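# Fold a sock's toe back over its foot

## Task

Bring the toe end of the sock back over itself so that it rests on top of the foot or heel section (dropping the folded part into place is fine), then release the sock and move the grippers away; the fold must hold by itself afterwards, not because a gripper is still holding it.

## Robot and tools

Robot: two 6-joint arms with parallel grippers, named left_arm and right_arm. The names are labels, not image sides. left_arm is mounted on the +y side (base near y = +0.279 m) and right_arm on the -y side (base near y = -0.314 m).

Scene frame: the origin sits at table-top height, midway between the arms and a few centimetres behind the table's near edge. +x points out across the table, +y toward left_arm, +z up. Joint ranges in rad, base to wrist: waist -2.618..3.054, shoulder 0..3.142, elbow 0..3.142, wrist pitch -1.571..1.571, wrist yaw -1.571..1.571, wrist roll -2.094..2.094.

Gripper frame: the fingers extend along the gripper's +z axis and close along its y axis. The reported end_effector_position is the point between the pads, about 1 cm short of the fingertips.

Result lines:
- State line `left_arm: ... | right_arm: ...`: each gripper's position in metres and orientation as quat wxyz, both in the scene frame. Positions can be slightly wrong, more so when the arm is stretched far.
- grip_measured: finger motor position on the opening scale, +1 open, -1 shut.
- Joint positions: per arm, the last entry is the gap in metres. Joint torques are also listed.
- HELD: marks control steps where a command was partly or fully withheld.
- "pose unreachable": the clearance check altered or blocked an arm's command.
- Hand target: shows where each gripper is currently being driven. It appears only when no steps are pending.
- MOTOR HOT appears at 75 °C. OVER-TEMPERATURE FAULT appears at 90 °C (that arm pauses for 10 s) or at 100 °C (that arm goes limp and falls).

Tools:

1. execute_actions. Arguments: actions (a list with zero or one item) and optional pictures (boolean).
- An empty list sends nothing and returns the state with images.
- An action item is {"rows": [...], "steps": n}: 1 to 15 rows and n from 10 to 15 (default 15). Each control step is 1/30 s. One row is used per step, and the final row repeats if steps outnumber rows.
- A wait item is {"steps": n} with n up to 300. It counts from the previous result, and your reply time is part of it.
- Pictures come only with an empty list, or when pictures is true.
- A refused call does nothing.

Row layout: one flat list of 14 numbers, each in [-1, 1]. First left_arm: dx, dy, dz, rx, ry, rz, opening. Then right_arm in the same seven-number order. Both arms must always be included.
- dx..rz are offsets, not poses. They are expressed in that gripper's own axes and measured from the gripper's pose in the most recent result that showed it. Before any such result in the scene, and in later calls within the same reply, they are measured from where the arm is when the action begins.
- All rows in an action share that same reference; they do not accumulate.
- Scale: 1.0 = 0.6 m of translation or 180 degrees of rotation. rx, ry, rz form one rotation vector.
- opening is absolute, not an offset: +1 = fully open (0.093 m), -1 = closed.
- All-zero offsets do not mean pause: they pull the gripper back to its reference pose. To hold an arm still, send the offset back to its desired pose in the first call of a reply, then zeros, always with the opening it should keep.

2. move. Arguments: target (one 14-number row laid out and referenced exactly as above) and speed (m/s, 0.002 to 0.5, default 0.25; rotation rate limited to twice that value in rad/s).
- Both grippers travel in straight lines and arrive together. Duration is 0.5 to 10 s; longer paths are cut off at 10 s.
- The opening is applied at the start.
- There is no obstacle or arm-to-arm avoidance, and grippers can lag, drift or overshoot the speed, especially near full reach.
- The result adds a move: line with the outcome: done, off_target, moving, held or fault. If only one arm is named, the other finished fine. It also reports the limits that acted (paced = command clipped; held = steps were blocked, and motion can surge afterwards) and each gripper's remaining distance to its target.

3. wait. Argument: seconds (0 to 10). Lets time pass without a new command.

4. zoom_image. Arguments: camera (cam_head_left, cam_head_right, cam_high, cam_low, cam_left_wrist, cam_right_wrist) and region [x0, y0, x1, y1] in pixels of that camera's 504x504 image, origin at top-left, at most 504 by 504. Returns a closer crop.

5. read_manual. Argument: section, default "licences". Returns licence text only.

6. finished_scene. Argument: scene (integer). This is irreversible, so call it only once the fold rests on its own and the grippers are clear.

Timing and motion limits:
- Each action reports its result 10 steps early. Those remaining steps execute while you compose the next reply, and the next action waits until they finish.
- Per control step, a commanded pose is capped at 70 mm and 16 degrees away from the measured pose. Past the last step an arm continues only to its last clipped pose, so check the reported pose and send the remainder.
- Joint friction may leave a gripper up to ~31 mm off target, and very small commands may not move it at all.
- Camera calibration (intrinsics, distortion, world-to-camera transforms) is given and can be off by a couple of degrees and millimetres.

Gripping: closed pads read about -0.94. Each millimetre of object width adds about 0.0208, and each gripper has a constant reading bias of up to ±0.02. Commanding further below the contact reading squeezes harder, up to roughly 50-62 N per pad, and less on thin material. Keep sending the same closing value while you need to hold.

Avoid:
- Fast moves into contact, and targets placed deep past a contact point (these press hard).
- Dropping or flinging the sock.
- Letting the arms collide with each other.
- Striking the bar and plate near the bases: they rise up to ~3 cm above the table with no warning.
- Holding loads for long periods, which heats the motors.

Release the sock and lift both grippers clear before finishing.

Each tool is called after "Emit:" as name(argument=value, ...) on one line, values as JSON.

## Session

Emit:
execute_actions(actions=[])

Scene clock: 0.00 s of 5100.00 s.
left_arm: end_effector_position=(+0.3697, +0.2885, +0.3935) grip_measured=+0.982 end_effector_quat_wxyz=(+0.707, -0.008, +0.707, -0.007) | right_arm: end_effector_position=(+0.3687, -0.3109, +0.4037) grip_measured=+0.990 end_effector_quat_wxyz=(+0.710, -0.003, +0.704, +0.010)
Joint positions: left_arm=[ 0.015  1.044  1.058 -0.013  0.002 -0.002  0.092] | right_arm=[-0.001  1.056  1.062 -0.014 -0.009  0.006  0.093]
Joint velocities: left_arm=[ 0.012 -0.002  0.002 -0.022 -0.022  0.066 -0.001] | right_arm=[ 0.002  0.007 -0.012 -0.022 -0.007 -0.007  0.001]
Joint torques (N m, as the arm reports them, + toward a larger angle): no reading
Motor temperatures (°C, as the motors report them): left_arm=[25 32 26 26 24 23] | right_arm=[26 25 30 29 27 24]
Hand target (left_arm): +0.370, +0.288, +0.393; +0.707, -0.008, +0.707, -0.007
Hand target (right_arm): +0.369, -0.311, +0.404; +0.710, -0.003, +0.704, +0.010

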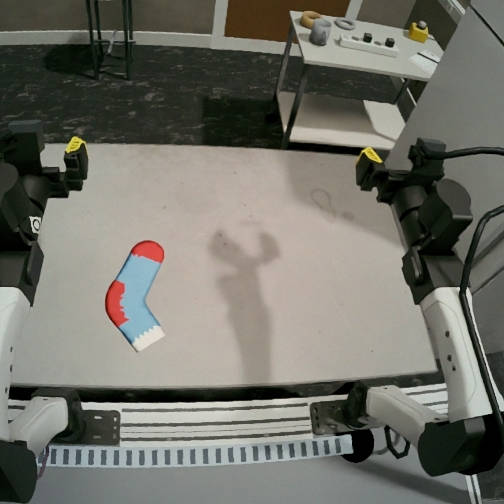

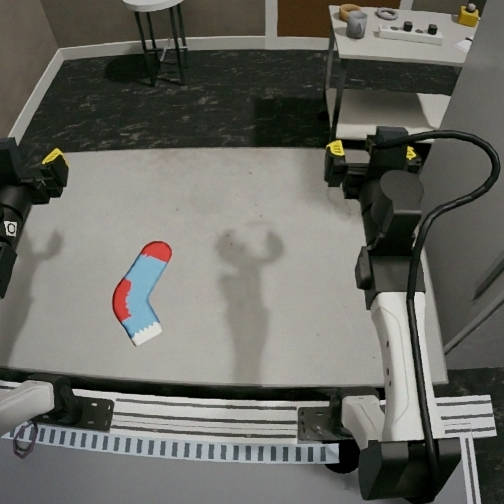

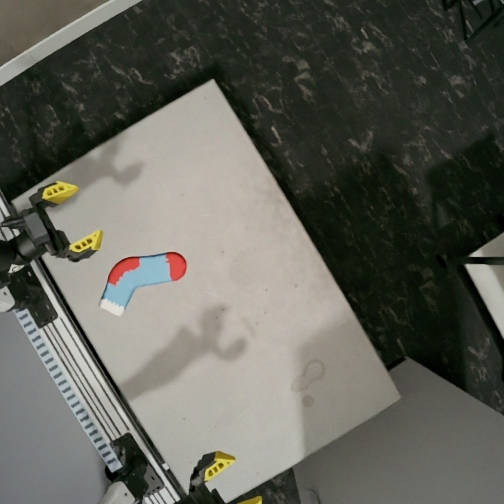

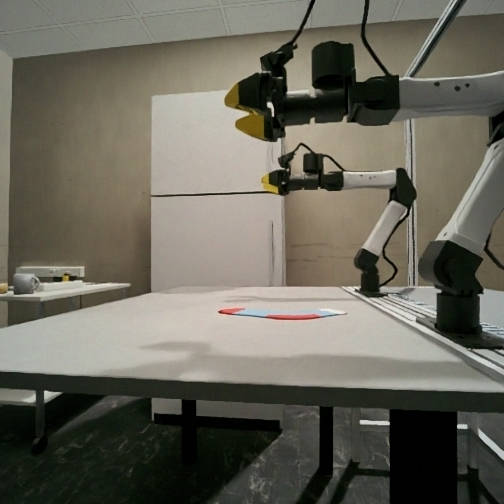

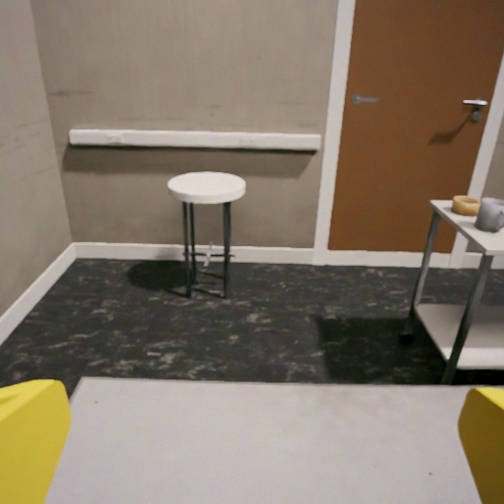

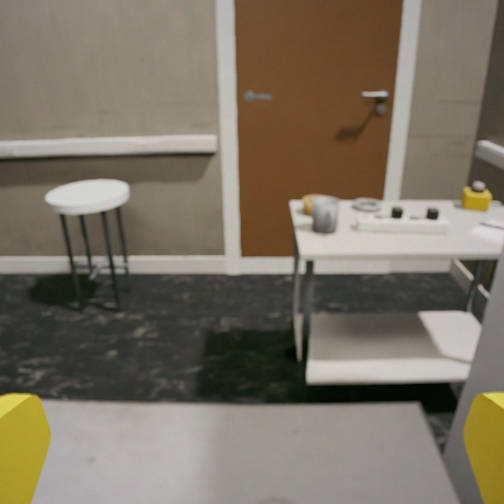

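Emit:
execute_actions(actions=[])

Emit:
zoom_image(camera="cam_high", region=[80, 220, 220, 360])

Scene clock: 1.00 s of 5100.00 s.
left_arm: end_effector_position=(+0.3697, +0.2885, +0.3935) grip_measured=+0.982 end_effector_quat_wxyz=(+0.707, -0.008, +0.707, -0.007) | right_arm: end_effector_position=(+0.3687, -0.3109, +0.4037) grip_measured=+0.990 end_effector_quat_wxyz=(+0.710, -0.003, +0.704, +0.010)
Joint positions: left_arm=[ 0.015  1.044  1.058 -0.013  0.002 -0.002  0.092] | right_arm=[-0.001  1.056  1.062 -0.014 -0.009  0.006  0.093]
Joint velocities: left_arm=[ 0.002  0.002 -0.007 -0.007  0.007  0.081  0.001] | right_arm=[ 0.002  0.017 -0.002  0.037  0.022 -0.11  -0.   ]
Joint torques (N m, as the arm reports them, + toward a larger angle): left_arm=[-0.1  -3.28  8.38  1.77  0.01 -0.04] | right_arm=[ 0.2  -2.79  9.46  1.86 -0.03  0.14]
Motor temperatures (°C, as the motors report them): left_arm=[25 32 27 26 24 23] | right_arm=[26 25 30 30 27 24]
Hand target (left_arm): +0.370, +0.288, +0.393; +0.707, -0.008, +0.707, -0.007
Hand target (right_arm): +0.369, -0.311, +0.404; +0.710, -0.003, +0.704, +0.010
Kept back: nothing.
Steps of this call (steps 1 to 30: nothing new was sent). Readings (end_effector_position):
1: left_arm (+0.3697, +0.2885, +0.3935) | right_arm (+0.3687, -0.3109, +0.4037)
2: left_arm (+0.3697, +0.2885, +0.3935) | right_arm (+0.3687, -0.3109, +0.4037)
4: left_arm (+0.3697, +0.2885, +0.3935) | right_arm (+0.3687, -0.3109, +0.4037)
8: left_arm (+0.3697, +0.2885, +0.3935) | right_arm (+0.3687, -0.3109, +0.4037)
30: the state above

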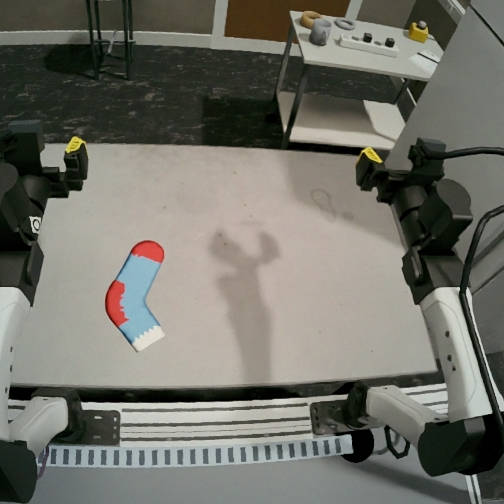

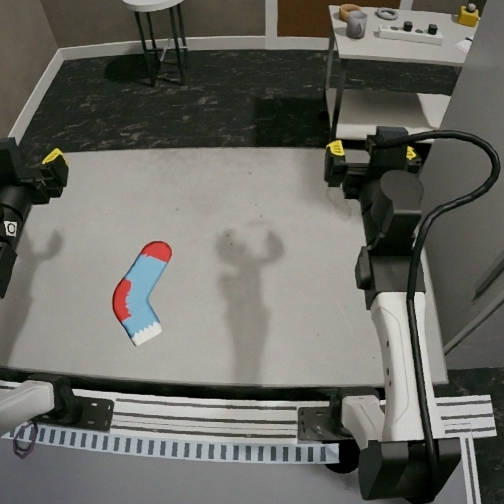

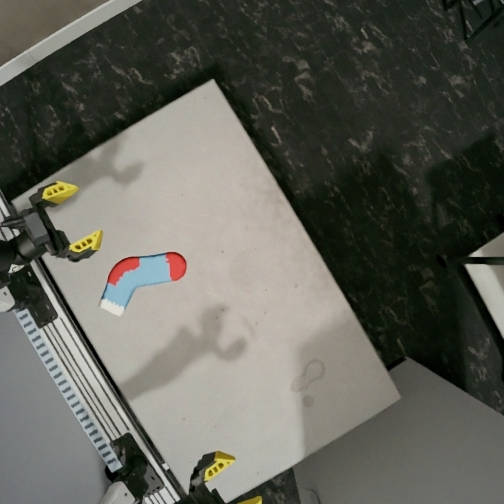

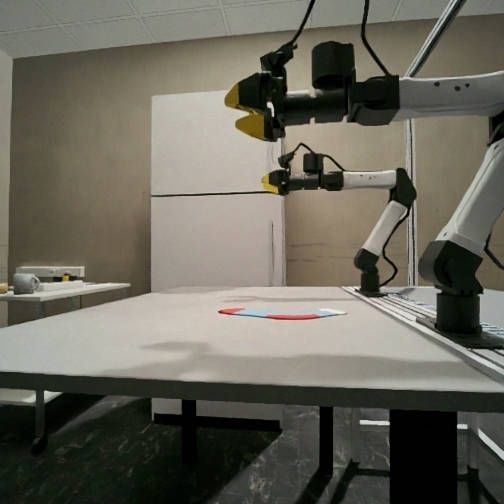

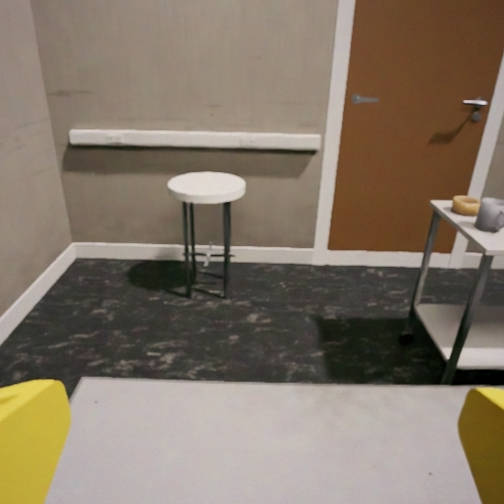

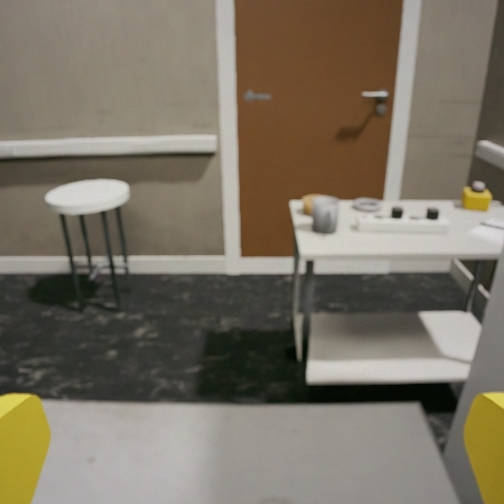

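Region (80, 220, 220, 360) of cam_high's 504x504 image, scaled by 3.600, with more detail than that image has.

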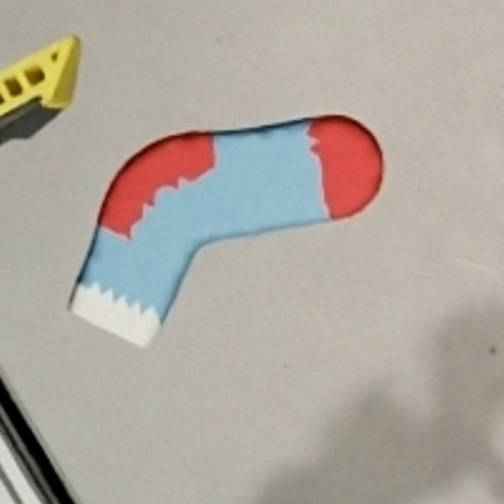

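Emit:
move(target=[0.4892, -0.2608, 0.0738, 0.0922, 0.4939, 0.0922, 1, 0, 0, 0, 0, 0, 0, 1], speed=0.25)

Scene clock: 7.93 s of 5100.00 s.
left_arm: end_effector_position=(+0.4153, +0.1335, +0.1019) grip_measured=+0.982 end_effector_quat_wxyz=(+0.003, +0.174, +0.985, -0.007) | right_arm: end_effector_position=(+0.3687, -0.3109, +0.4037) grip_measured=+0.990 end_effector_quat_wxyz=(+0.710, -0.003, +0.704, +0.010)
Joint positions: left_arm=[-0.331  2.3    2.232 -1.5   -0.006  0.008  0.092] | right_arm=[-0.001  1.056  1.062 -0.014 -0.009  0.006  0.093]
Joint velocities: left_arm=[-0.007  0.002 -0.022 -0.051 -0.095  0.037 -0.   ] | right_arm=[ 0.007  0.012  0.007  0.007 -0.051  0.007 -0.   ]
Joint torques (N m, as the arm reports them, + toward a larger angle): left_arm=[ -1.06 -13.91   9.07   0.13   0.08  -0.02] | right_arm=[ 0.16 -2.86  9.32  1.83 -0.01  0.06]
Motor temperatures (°C, as the motors report them): left_arm=[25 33 28 28 24 23] | right_arm=[26 25 32 33 27 24]
Hand target (left_arm): +0.415, +0.127, +0.104; +0.002, +0.180, +0.984, -0.011
Hand target (right_arm): +0.369, -0.311, +0.404; +0.710, -0.003, +0.704, +0.010
Off the commanded pose (left_arm): 0.008 m, 1 deg.
Off the commanded pose (right_arm): 0.000 m, 0 deg.
Kept back: nothing.
move: done
camera_calibration (this result's frames):
cam_left_wrist: T_world_to_cam=[[-0.33014, -0.943926, -0.00330556, 0.264937], [-0.851969, 0.296467, 0.431574, 0.30888], [-0.406394, 0.145296, -0.902071, 0.326535], [0, 0, 0, 1]] pos_world=[0.483324, 0.111064, 0.162129]

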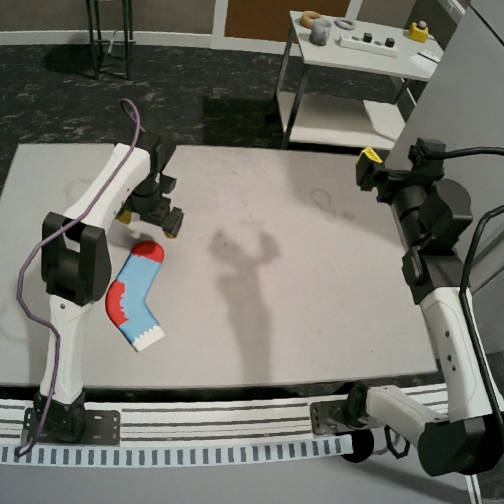

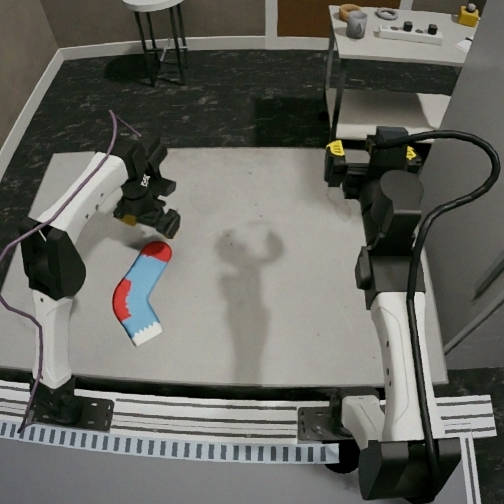

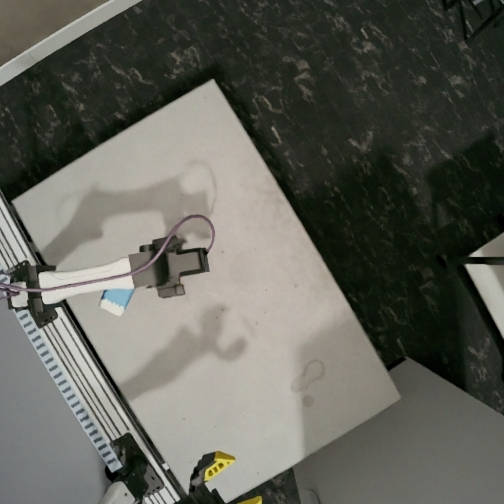

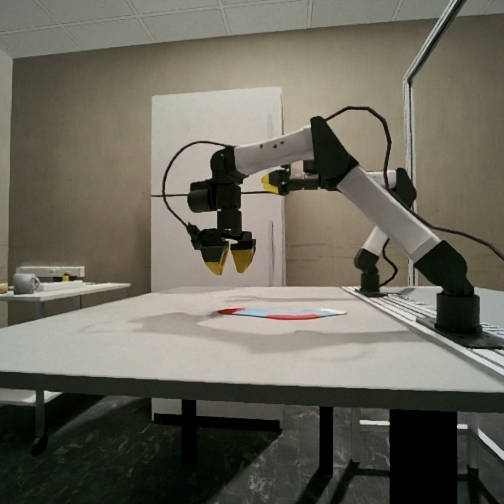

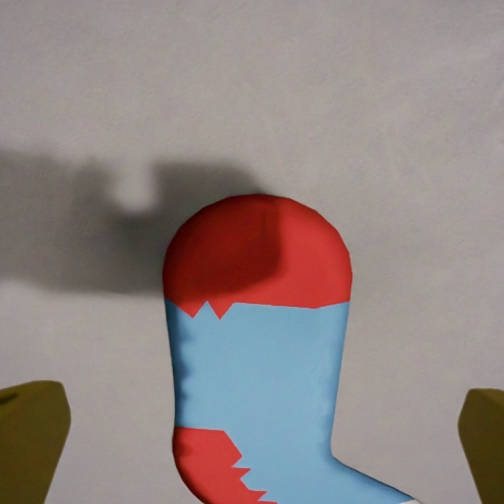

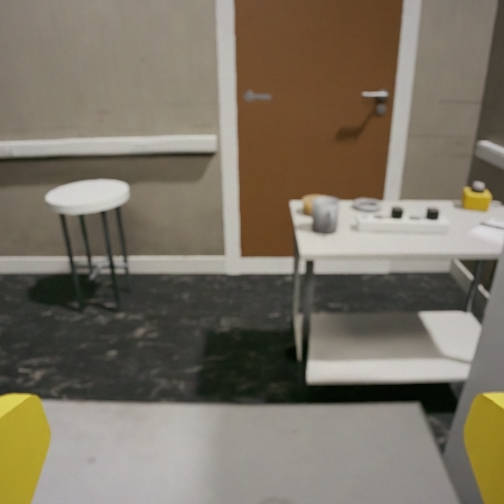

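Emit:
move(target=[0, 0, 0.11, 0, 0, 0, 1, 0, 0, 0, 0, 0, 0, 1], speed=0.1)

Scene clock: 9.90 s of 5100.00 s.
left_arm: end_effector_position=(+0.4183, +0.1312, +0.0391) grip_measured=+0.982 end_effector_quat_wxyz=(+0.003, +0.174, +0.985, -0.007) | right_arm: end_effector_position=(+0.3687, -0.3109, +0.4037) grip_measured=+0.990 end_effector_quat_wxyz=(+0.710, -0.003, +0.704, +0.010)
Joint positions: left_arm=[-0.331  2.3    1.982 -1.249 -0.006  0.008  0.092] | right_arm=[-0.001  1.056  1.062 -0.014 -0.009  0.006  0.093]
Joint velocities: left_arm=[-0.002  0.002  0.007 -0.081 -0.095  0.022  0.   ] | right_arm=[-0.002 -0.022  0.022  0.022  0.022 -0.022 -0.   ]
Joint torques (N m, as the arm reports them, + toward a larger angle): left_arm=[  0.   -15.7    4.98   0.39   0.    -0.03] | right_arm=[ 0.21 -2.9   9.44  1.88 -0.05  0.11]
Motor temperatures (°C, as the motors report them): left_arm=[25 33 28 27 24 23] | right_arm=[26 25 32 33 27 24]
Hand target (left_arm): +0.416, +0.132, +0.036; +0.002, +0.174, +0.985, -0.007
Hand target (right_arm): +0.369, -0.311, +0.404; +0.710, -0.003, +0.704, +0.010
Off the commanded pose (left_arm): 0.004 m, 0 deg.
Off the commanded pose (right_arm): 0.000 m, 0 deg.
Kept back: nothing.
move: done
camera_calibration (this result's frames):
cam_left_wrist: T_world_to_cam=[[-0.330116, -0.943935, -0.00330038, 0.263506], [-0.85244, 0.296613, 0.430542, 0.339398], [-0.405424, 0.144942, -0.902565, 0.27112], [0, 0, 0, 1]] pos_world=[0.486222, 0.108766, 0.0994482]

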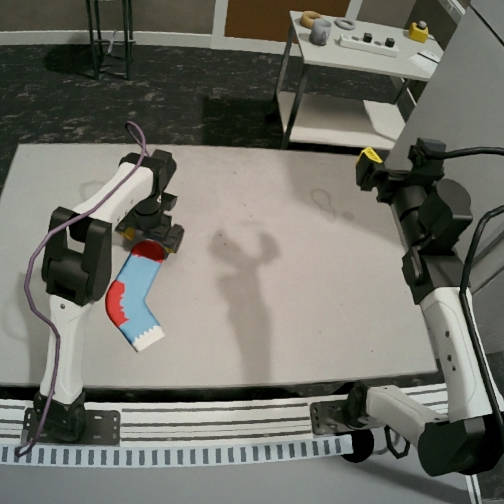

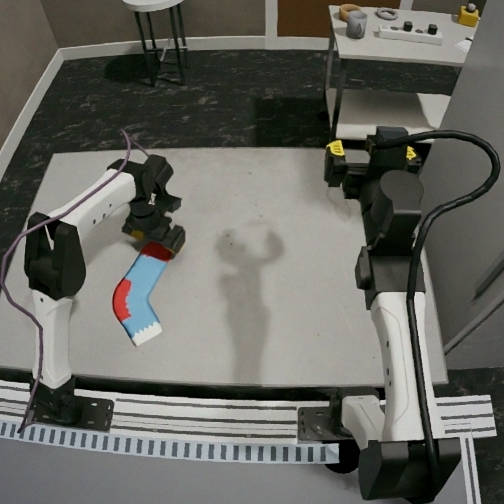

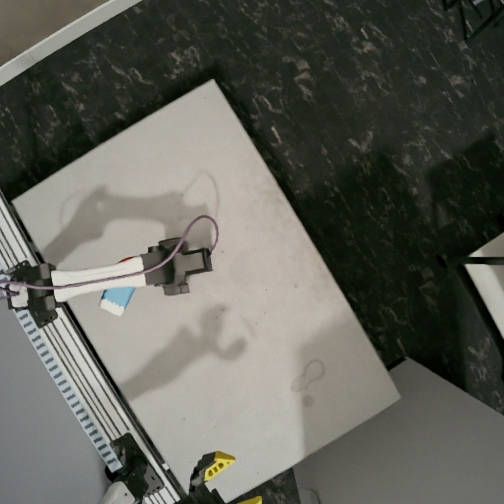

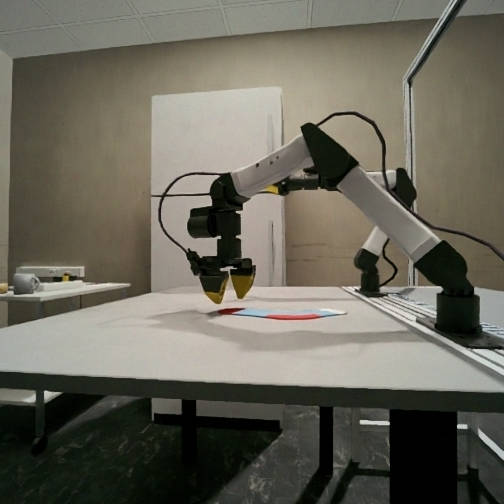

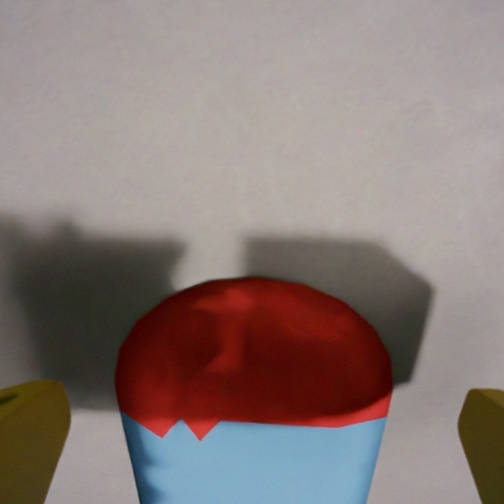

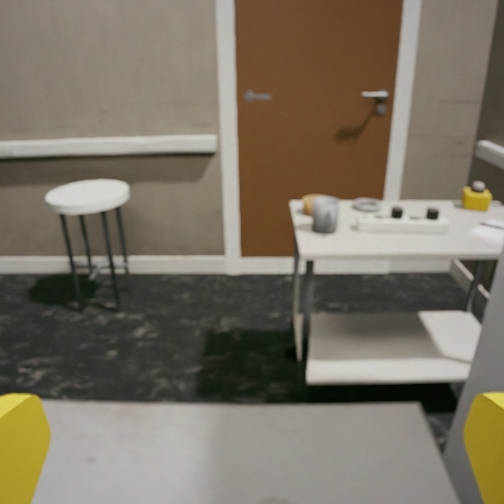

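Emit:
move(target=[0.01, 0.008, 0.055, 0, 0, 0, 1, 0, 0, 0, 0, 0, 0, 1], speed=0.04)

Scene clock: 11.57 s of 5100.00 s.
left_arm: end_effector_position=(+0.4147, +0.1322, +0.0169) grip_measured=+0.982 end_effector_quat_wxyz=(+0.003, +0.175, +0.985, -0.007) | right_arm: end_effector_position=(+0.3687, -0.3109, +0.4037) grip_measured=+0.990 end_effector_quat_wxyz=(+0.710, -0.003, +0.704, +0.010)
Joint positions: left_arm=[-0.331  2.296  1.885 -1.158 -0.007  0.011  0.092] | right_arm=[-0.001  1.056  1.062 -0.014 -0.009  0.006  0.093]
Joint velocities: left_arm=[-0.012 -0.027  0.002  0.081  0.007  0.007 -0.   ] | right_arm=[-0.022  0.007  0.002  0.007 -0.037 -0.081  0.   ]
Joint torques (N m, as the arm reports them, + toward a larger angle): left_arm=[  0.85 -14.82   3.8    0.57   0.01   0.05] | right_arm=[ 0.23 -2.82  9.36  1.87 -0.01  0.1 ]
Motor temperatures (°C, as the motors report them): left_arm=[25 34 28 27 24 23] | right_arm=[26 25 32 34 27 24]
Hand target (left_arm): +0.415, +0.137, +0.006; +0.002, +0.174, +0.985, -0.007
Hand target (right_arm): +0.369, -0.311, +0.404; +0.710, -0.003, +0.704, +0.010
Off the commanded pose (left_arm): 0.012 m, 0 deg.
Off the commanded pose (right_arm): 0.000 m, 0 deg.
Kept back: nothing.
move: off_target (left_arm)
camera_calibration (this result's frames):
cam_left_wrist: T_world_to_cam=[[-0.332633, -0.943046, -0.00446841, 0.264164], [-0.851674, 0.298363, 0.43085, 0.345032], [-0.404978, 0.14712, -0.902413, 0.248979], [0, 0, 0, 1]] pos_world=[0.482556, 0.109544, 0.0772053]

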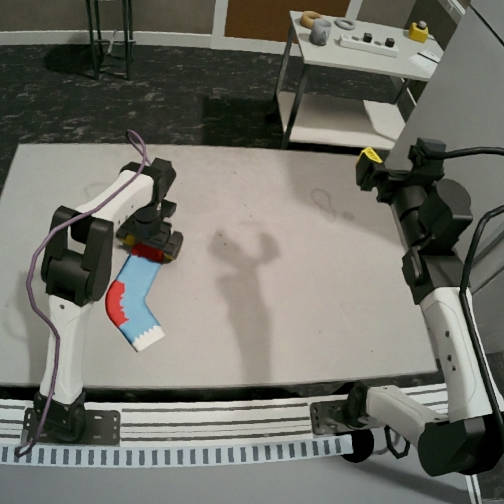

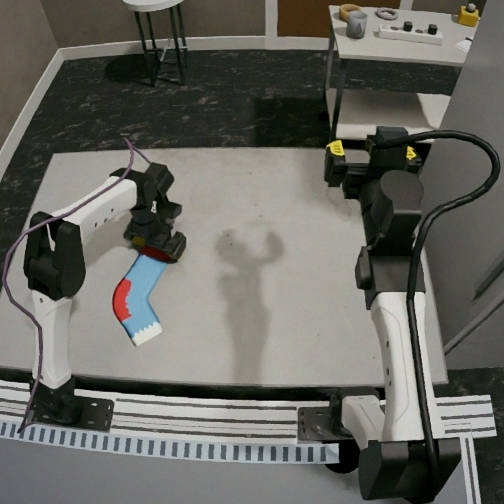

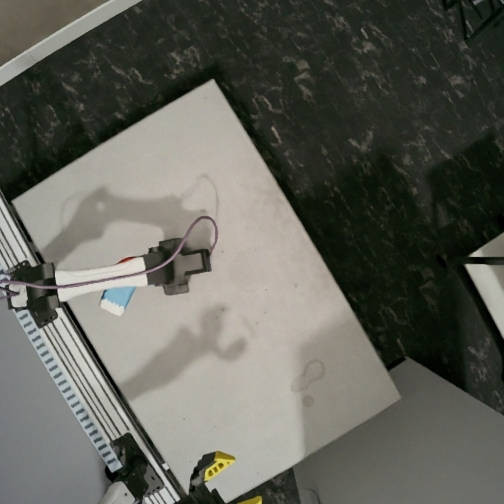

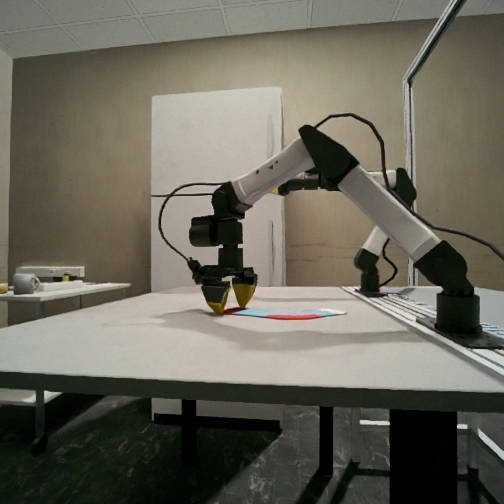

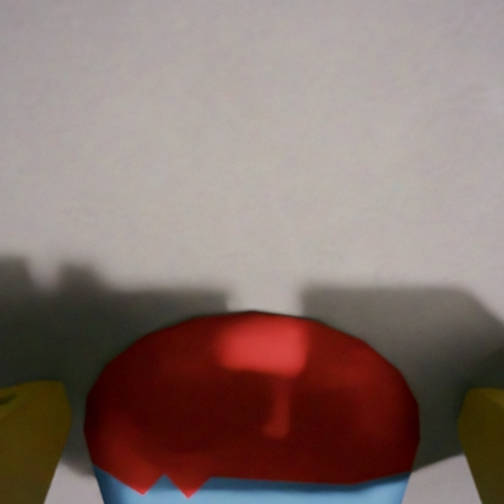

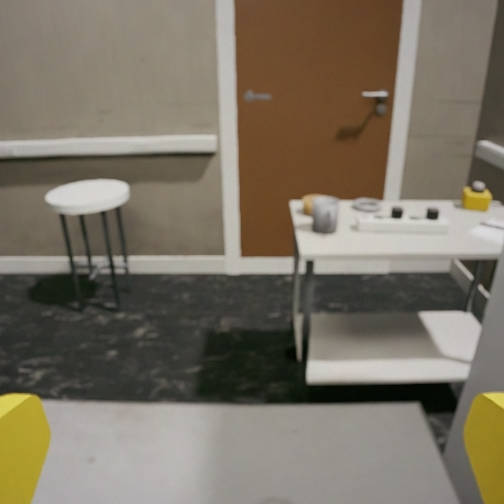

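Emit:
execute_actions(actions=[{"rows": [[0, 0, 0.018, 0, 0, 0, -1, 0, 0, 0, 0, 0, 0, 1]], "steps": 15}])

Emit:
wait(seconds=1.0)

Scene clock: 12.03 s of 5100.00 s.
left_arm: end_effector_position=(+0.4180, +0.1337, +0.0171) grip_measured=-0.345 end_effector_quat_wxyz=(+0.009, +0.174, +0.985, -0.003) | right_arm: end_effector_position=(+0.3687, -0.3109, +0.4037) grip_measured=+0.990 end_effector_quat_wxyz=(+0.710, -0.003, +0.704, +0.010)
Joint positions: left_arm=[-0.329  2.295  1.885 -1.147 -0.016  0.011  0.029] | right_arm=[-0.001  1.056  1.062 -0.014 -0.009  0.006  0.093]
Joint velocities: left_arm=[ 0.007 -0.002 -0.027  0.022  0.095 -0.051 -0.421] | right_arm=[-0.007 -0.017 -0.017 -0.022 -0.007  0.007 -0.002]
Joint torques (N m, as the arm reports them, + toward a larger angle): left_arm=[ -0.12 -14.12   4.54   0.44   0.11  -0.04] | right_arm=[ 0.13 -2.81  9.53  1.87 -0.02  0.09]
Motor temperatures (°C, as the motors report them): left_arm=[25 34 28 27 24 23] | right_arm=[26 25 32 34 27 24]
Steps of this call (steps 1 to 9: nothing new was sent; steps 10 to 14: the first 5 steps of this action). Readings (end_effector_position):
10: left_arm (+0.4152, +0.1327, +0.0171) | right_arm (+0.3687, -0.3109, +0.4037)
11: left_arm (+0.4163, +0.1339, +0.0171) | right_arm (+0.3687, -0.3109, +0.4037)
13: left_arm (+0.4176, +0.1338, +0.0171) | right_arm (+0.3687, -0.3109, +0.4037)
14: the state above

Scene clock: 13.37 s of 5100.00 s.
left_arm: end_effector_position=(+0.4186, +0.1333, +0.0171) grip_measured=-1.000 end_effector_quat_wxyz=(+0.011, +0.174, +0.985, -0.004) | right_arm: end_effector_position=(+0.3687, -0.3109, +0.4037) grip_measured=+0.990 end_effector_quat_wxyz=(+0.710, -0.003, +0.704, +0.010)
Joint positions: left_arm=[-0.329  2.295  1.885 -1.144 -0.016  0.011  0.   ] | right_arm=[-0.001  1.056  1.062 -0.014 -0.009  0.006  0.093]
Joint velocities: left_arm=[ 0.002 -0.002 -0.007  0.095  0.037  0.007  0.   ] | right_arm=[-0.012  0.002  0.007  0.022 -0.037 -0.051 -0.001]
Joint torques (N m, as the arm reports them, + toward a larger angle): left_arm=[ -0.24 -14.21   4.77   0.46   0.09  -0.04] | right_arm=[ 0.13 -2.9   9.3   1.84 -0.03  0.11]
Motor temperatures (°C, as the motors report them): left_arm=[25 35 28 27 24 23] | right_arm=[26 25 33 34 27 24]
Hand target (left_arm): +0.415, +0.132, +0.006; +0.003, +0.175, +0.985, -0.007
Hand target (right_arm): +0.369, -0.311, +0.404; +0.710, -0.003, +0.704, +0.010
Off the commanded pose (left_arm): 0.012 m, 1 deg.
Off the commanded pose (right_arm): 0.000 m, 0 deg.
Kept back: nothing.
Steps of this call (steps 1 to 10: the last 10 steps of your previous action; steps 11 to 40: nothing new was sent). Readings (end_effector_position):
1: left_arm (+0.4183, +0.1336, +0.0171) | right_arm (+0.3687, -0.3109, +0.4037)
2: left_arm (+0.4186, +0.1335, +0.0171) | right_arm (+0.3687, -0.3109, +0.4037)
4: left_arm (+0.4187, +0.1334, +0.0171) | right_arm (+0.3687, -0.3109, +0.4037)
8: left_arm (+0.4186, +0.1333, +0.0171) | right_arm (+0.3687, -0.3109, +0.4037)
40: the state above
camera_calibration (this result's frames):
cam_left_wrist: T_world_to_cam=[[-0.33031, -0.94378, -0.0132007, 0.265768], [-0.859231, 0.294872, 0.418058, 0.351836], [-0.390662, 0.149431, -0.908324, 0.244384], [0, 0, 0, 1]] pos_world=[0.485566, 0.110562, 0.0784008]

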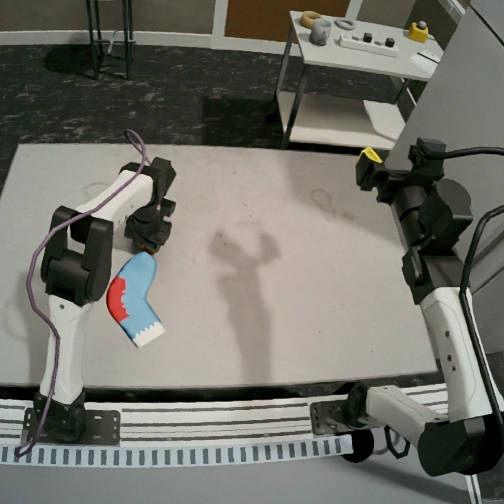

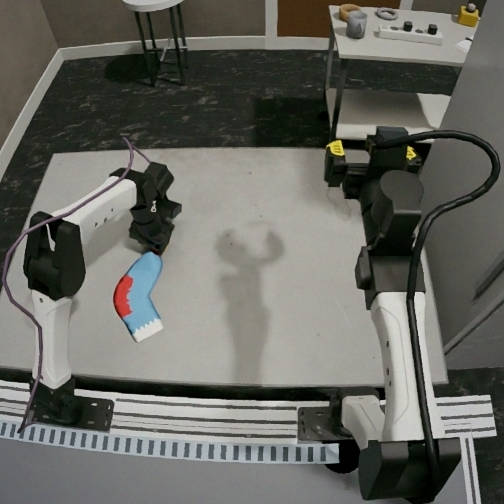

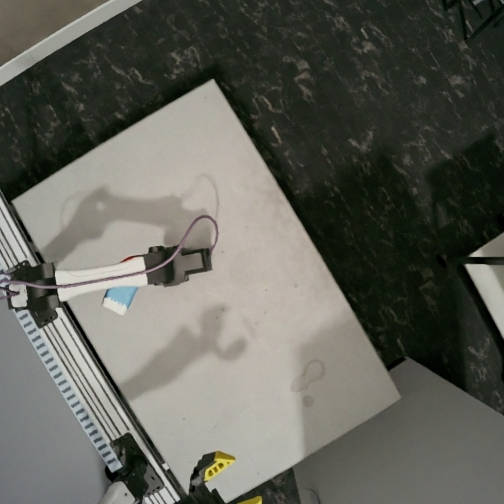

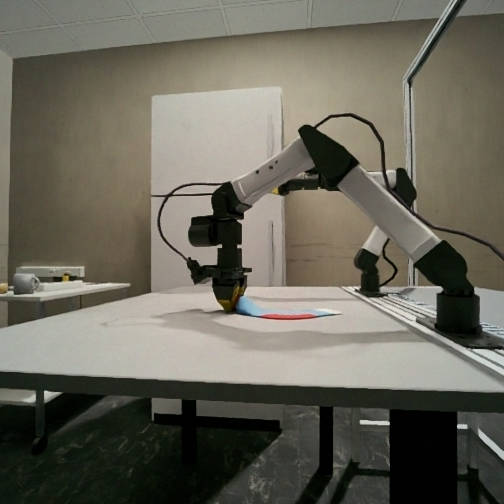

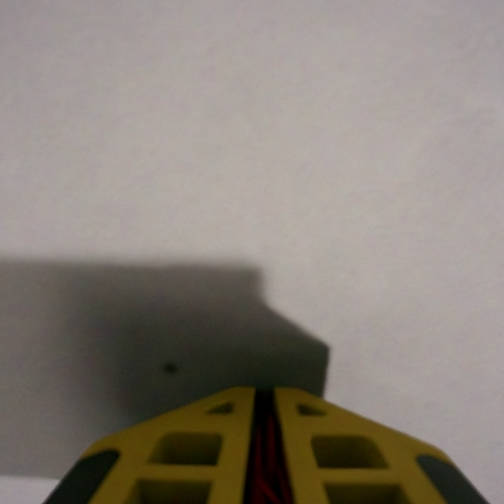

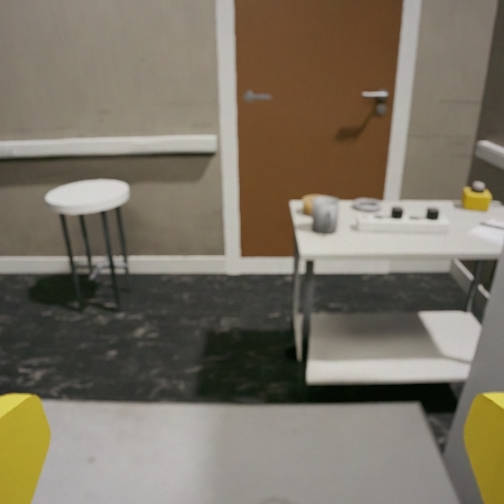

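Emit:
move(target=[0.02, 0, -0.088, 0, -0.222, 0, -1, 0, 0, 0, 0, 0, 0, 1], speed=0.08)

Scene clock: 18.50 s of 5100.00 s.
left_arm: end_effector_position=(+0.4101, +0.1361, +0.0654) grip_measured=-1.000 end_effector_quat_wxyz=(+0.338, +0.161, +0.925, -0.060) | right_arm: end_effector_position=(+0.3687, -0.3109, +0.4037) grip_measured=+0.990 end_effector_quat_wxyz=(+0.710, -0.003, +0.704, +0.010)
Joint positions: left_arm=[-0.329  1.717  1.008 -0.166 -0.009  0.015  0.   ] | right_arm=[-0.001  1.056  1.062 -0.014 -0.009  0.006  0.093]
Joint velocities: left_arm=[-0.002 -0.007  0.012 -0.066 -0.007  0.022  0.   ] | right_arm=[ 0.002 -0.012 -0.007  0.007 -0.037  0.11  -0.001]
Joint torques (N m, as the arm reports them, + toward a larger angle): left_arm=[  0.21 -11.98   5.51   1.53   0.08   0.02] | right_arm=[ 0.11 -2.81  9.47  1.85 -0.05  0.14]
Motor temperatures (°C, as the motors report them): left_arm=[25 37 28 28 24 23] | right_arm=[26 26 33 35 27 24]
Hand target (left_arm): +0.407, +0.138, +0.069; +0.346, +0.163, +0.922, -0.063
Hand target (right_arm): +0.369, -0.311, +0.404; +0.710, -0.003, +0.704, +0.010
Off the commanded pose (left_arm): 0.006 m, 1 deg.
Off the commanded pose (right_arm): 0.000 m, 0 deg.
Kept back: nothing.
move: done
camera_calibration (this result's frames):
cam_left_wrist: T_world_to_cam=[[-0.318926, -0.947776, -0.00253641, 0.261437], [-0.91877, 0.309821, -0.244687, 0.389169], [0.232695, -0.0757068, -0.969599, 0.0635482], [0, 0, 0, 1]] pos_world=[0.426149, 0.132022, 0.157504]

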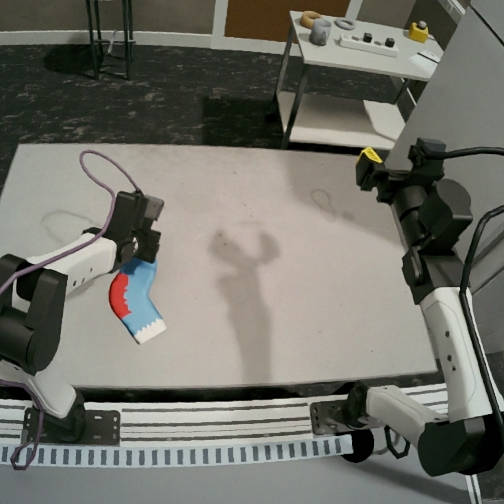

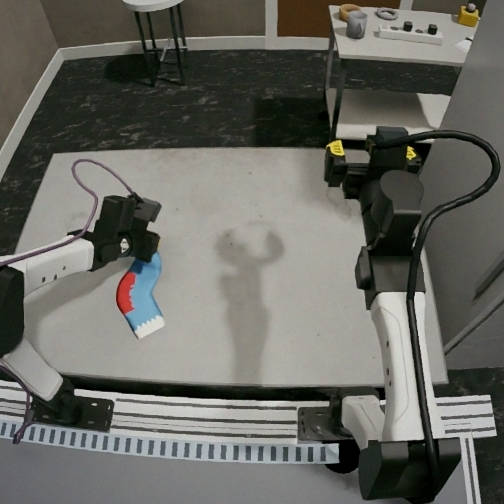

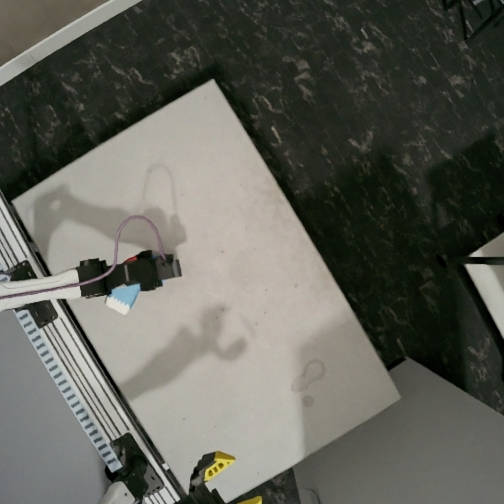

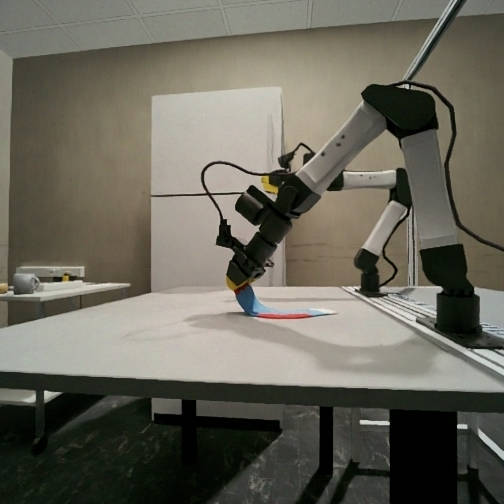

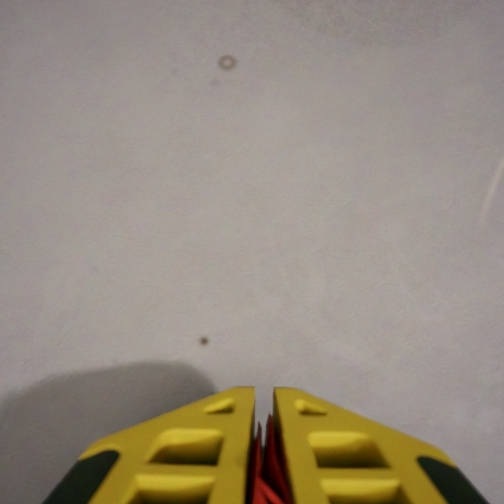

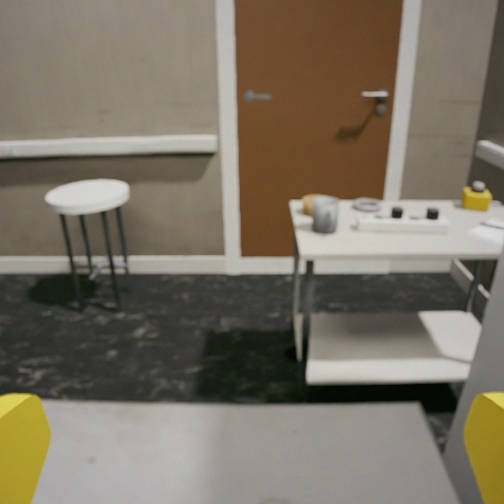

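Emit:
move(target=[-0.0692, 0, 0.0472, 0, -0.194, 0, -1, 0, 0, 0, 0, 0, 0, 1], speed=0.12)

Scene clock: 23.60 s of 5100.00 s.
left_arm: end_effector_position=(+0.4636, +0.1161, +0.0836) grip_measured=-1.000 end_effector_quat_wxyz=(+0.609, +0.133, +0.774, -0.107) | right_arm: end_effector_position=(+0.3687, -0.3109, +0.4037) grip_measured=+0.990 end_effector_quat_wxyz=(+0.710, -0.003, +0.704, +0.010)
Joint positions: left_arm=[-0.329  1.952  0.742  0.968 -0.     0.015  0.   ] | right_arm=[-0.001  1.056  1.062 -0.014 -0.009  0.006  0.093]
Joint velocities: left_arm=[-0.007 -0.002 -0.012 -0.066 -0.051  0.007  0.   ] | right_arm=[ 0.002 -0.012  0.017 -0.022  0.051 -0.037 -0.   ]
Joint torques (N m, as the arm reports them, + toward a larger angle): left_arm=[ 0.31 -8.9   4.01  1.93  0.09  0.  ] | right_arm=[ 0.15 -2.86  9.37  1.85 -0.03  0.11]
Motor temperatures (°C, as the motors report them): left_arm=[25 37 28 29 24 23] | right_arm=[26 26 34 36 27 24]
Hand target (left_arm): +0.458, +0.119, +0.070; +0.600, +0.136, +0.781, -0.106
Hand target (right_arm): +0.369, -0.311, +0.404; +0.710, -0.003, +0.704, +0.010
Off the commanded pose (left_arm): 0.015 m, 1 deg.
Off the commanded pose (right_arm): 0.000 m, 0 deg.
Kept back: nothing.
move: off_target (left_arm)
camera_calibration (this result's frames):
cam_left_wrist: T_world_to_cam=[[-0.317507, -0.948176, 0.0122728, 0.257677], [-0.60694, 0.193263, -0.770891, 0.361957], [0.728569, -0.252212, -0.636849, -0.169989], [0, 0, 0, 1]] pos_world=[0.425349, 0.131498, 0.16761]

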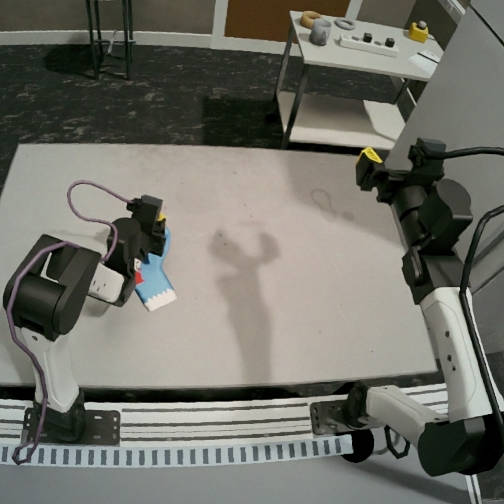

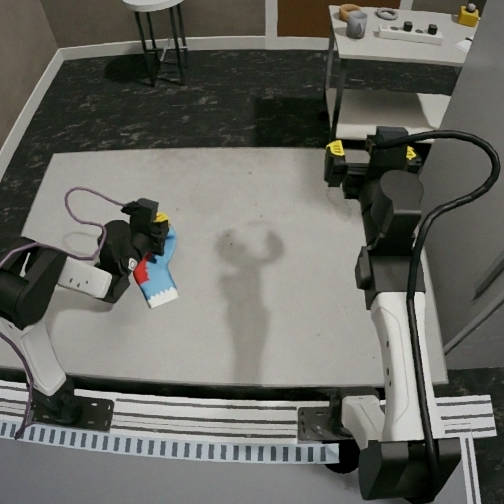

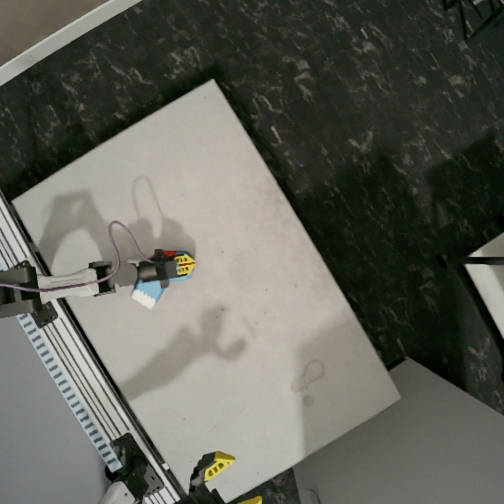

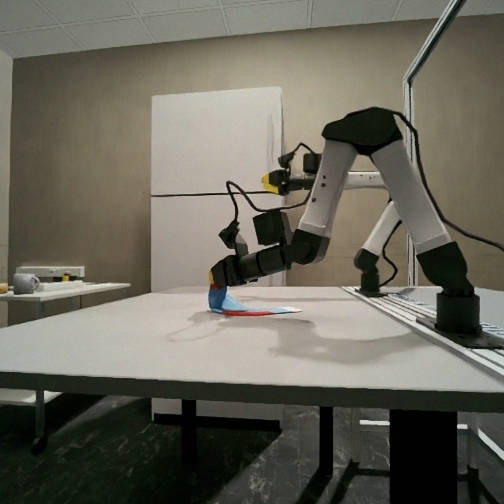

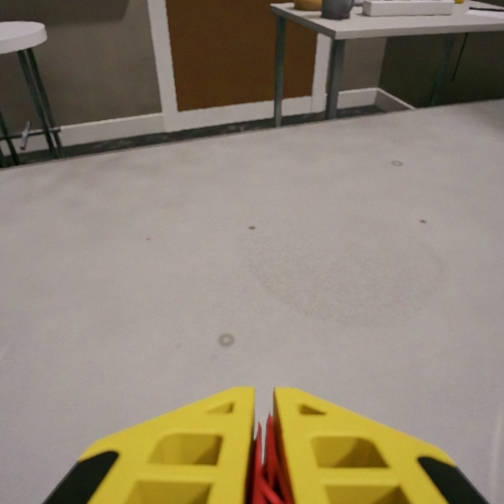

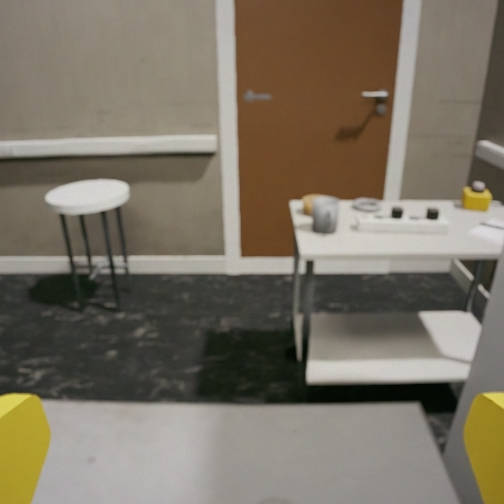

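Emit:
zoom_image(camera="cam_low", region=[180, 230, 340, 340])

Region (180, 230, 340, 340) of cam_low's 504x504 image, scaled by 3.150, with more detail than that image has; it fills the top 346 rows of this view, and the rest is white.

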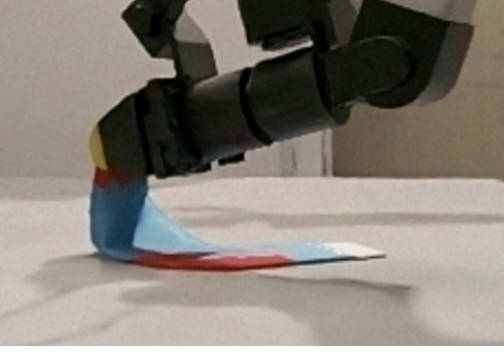

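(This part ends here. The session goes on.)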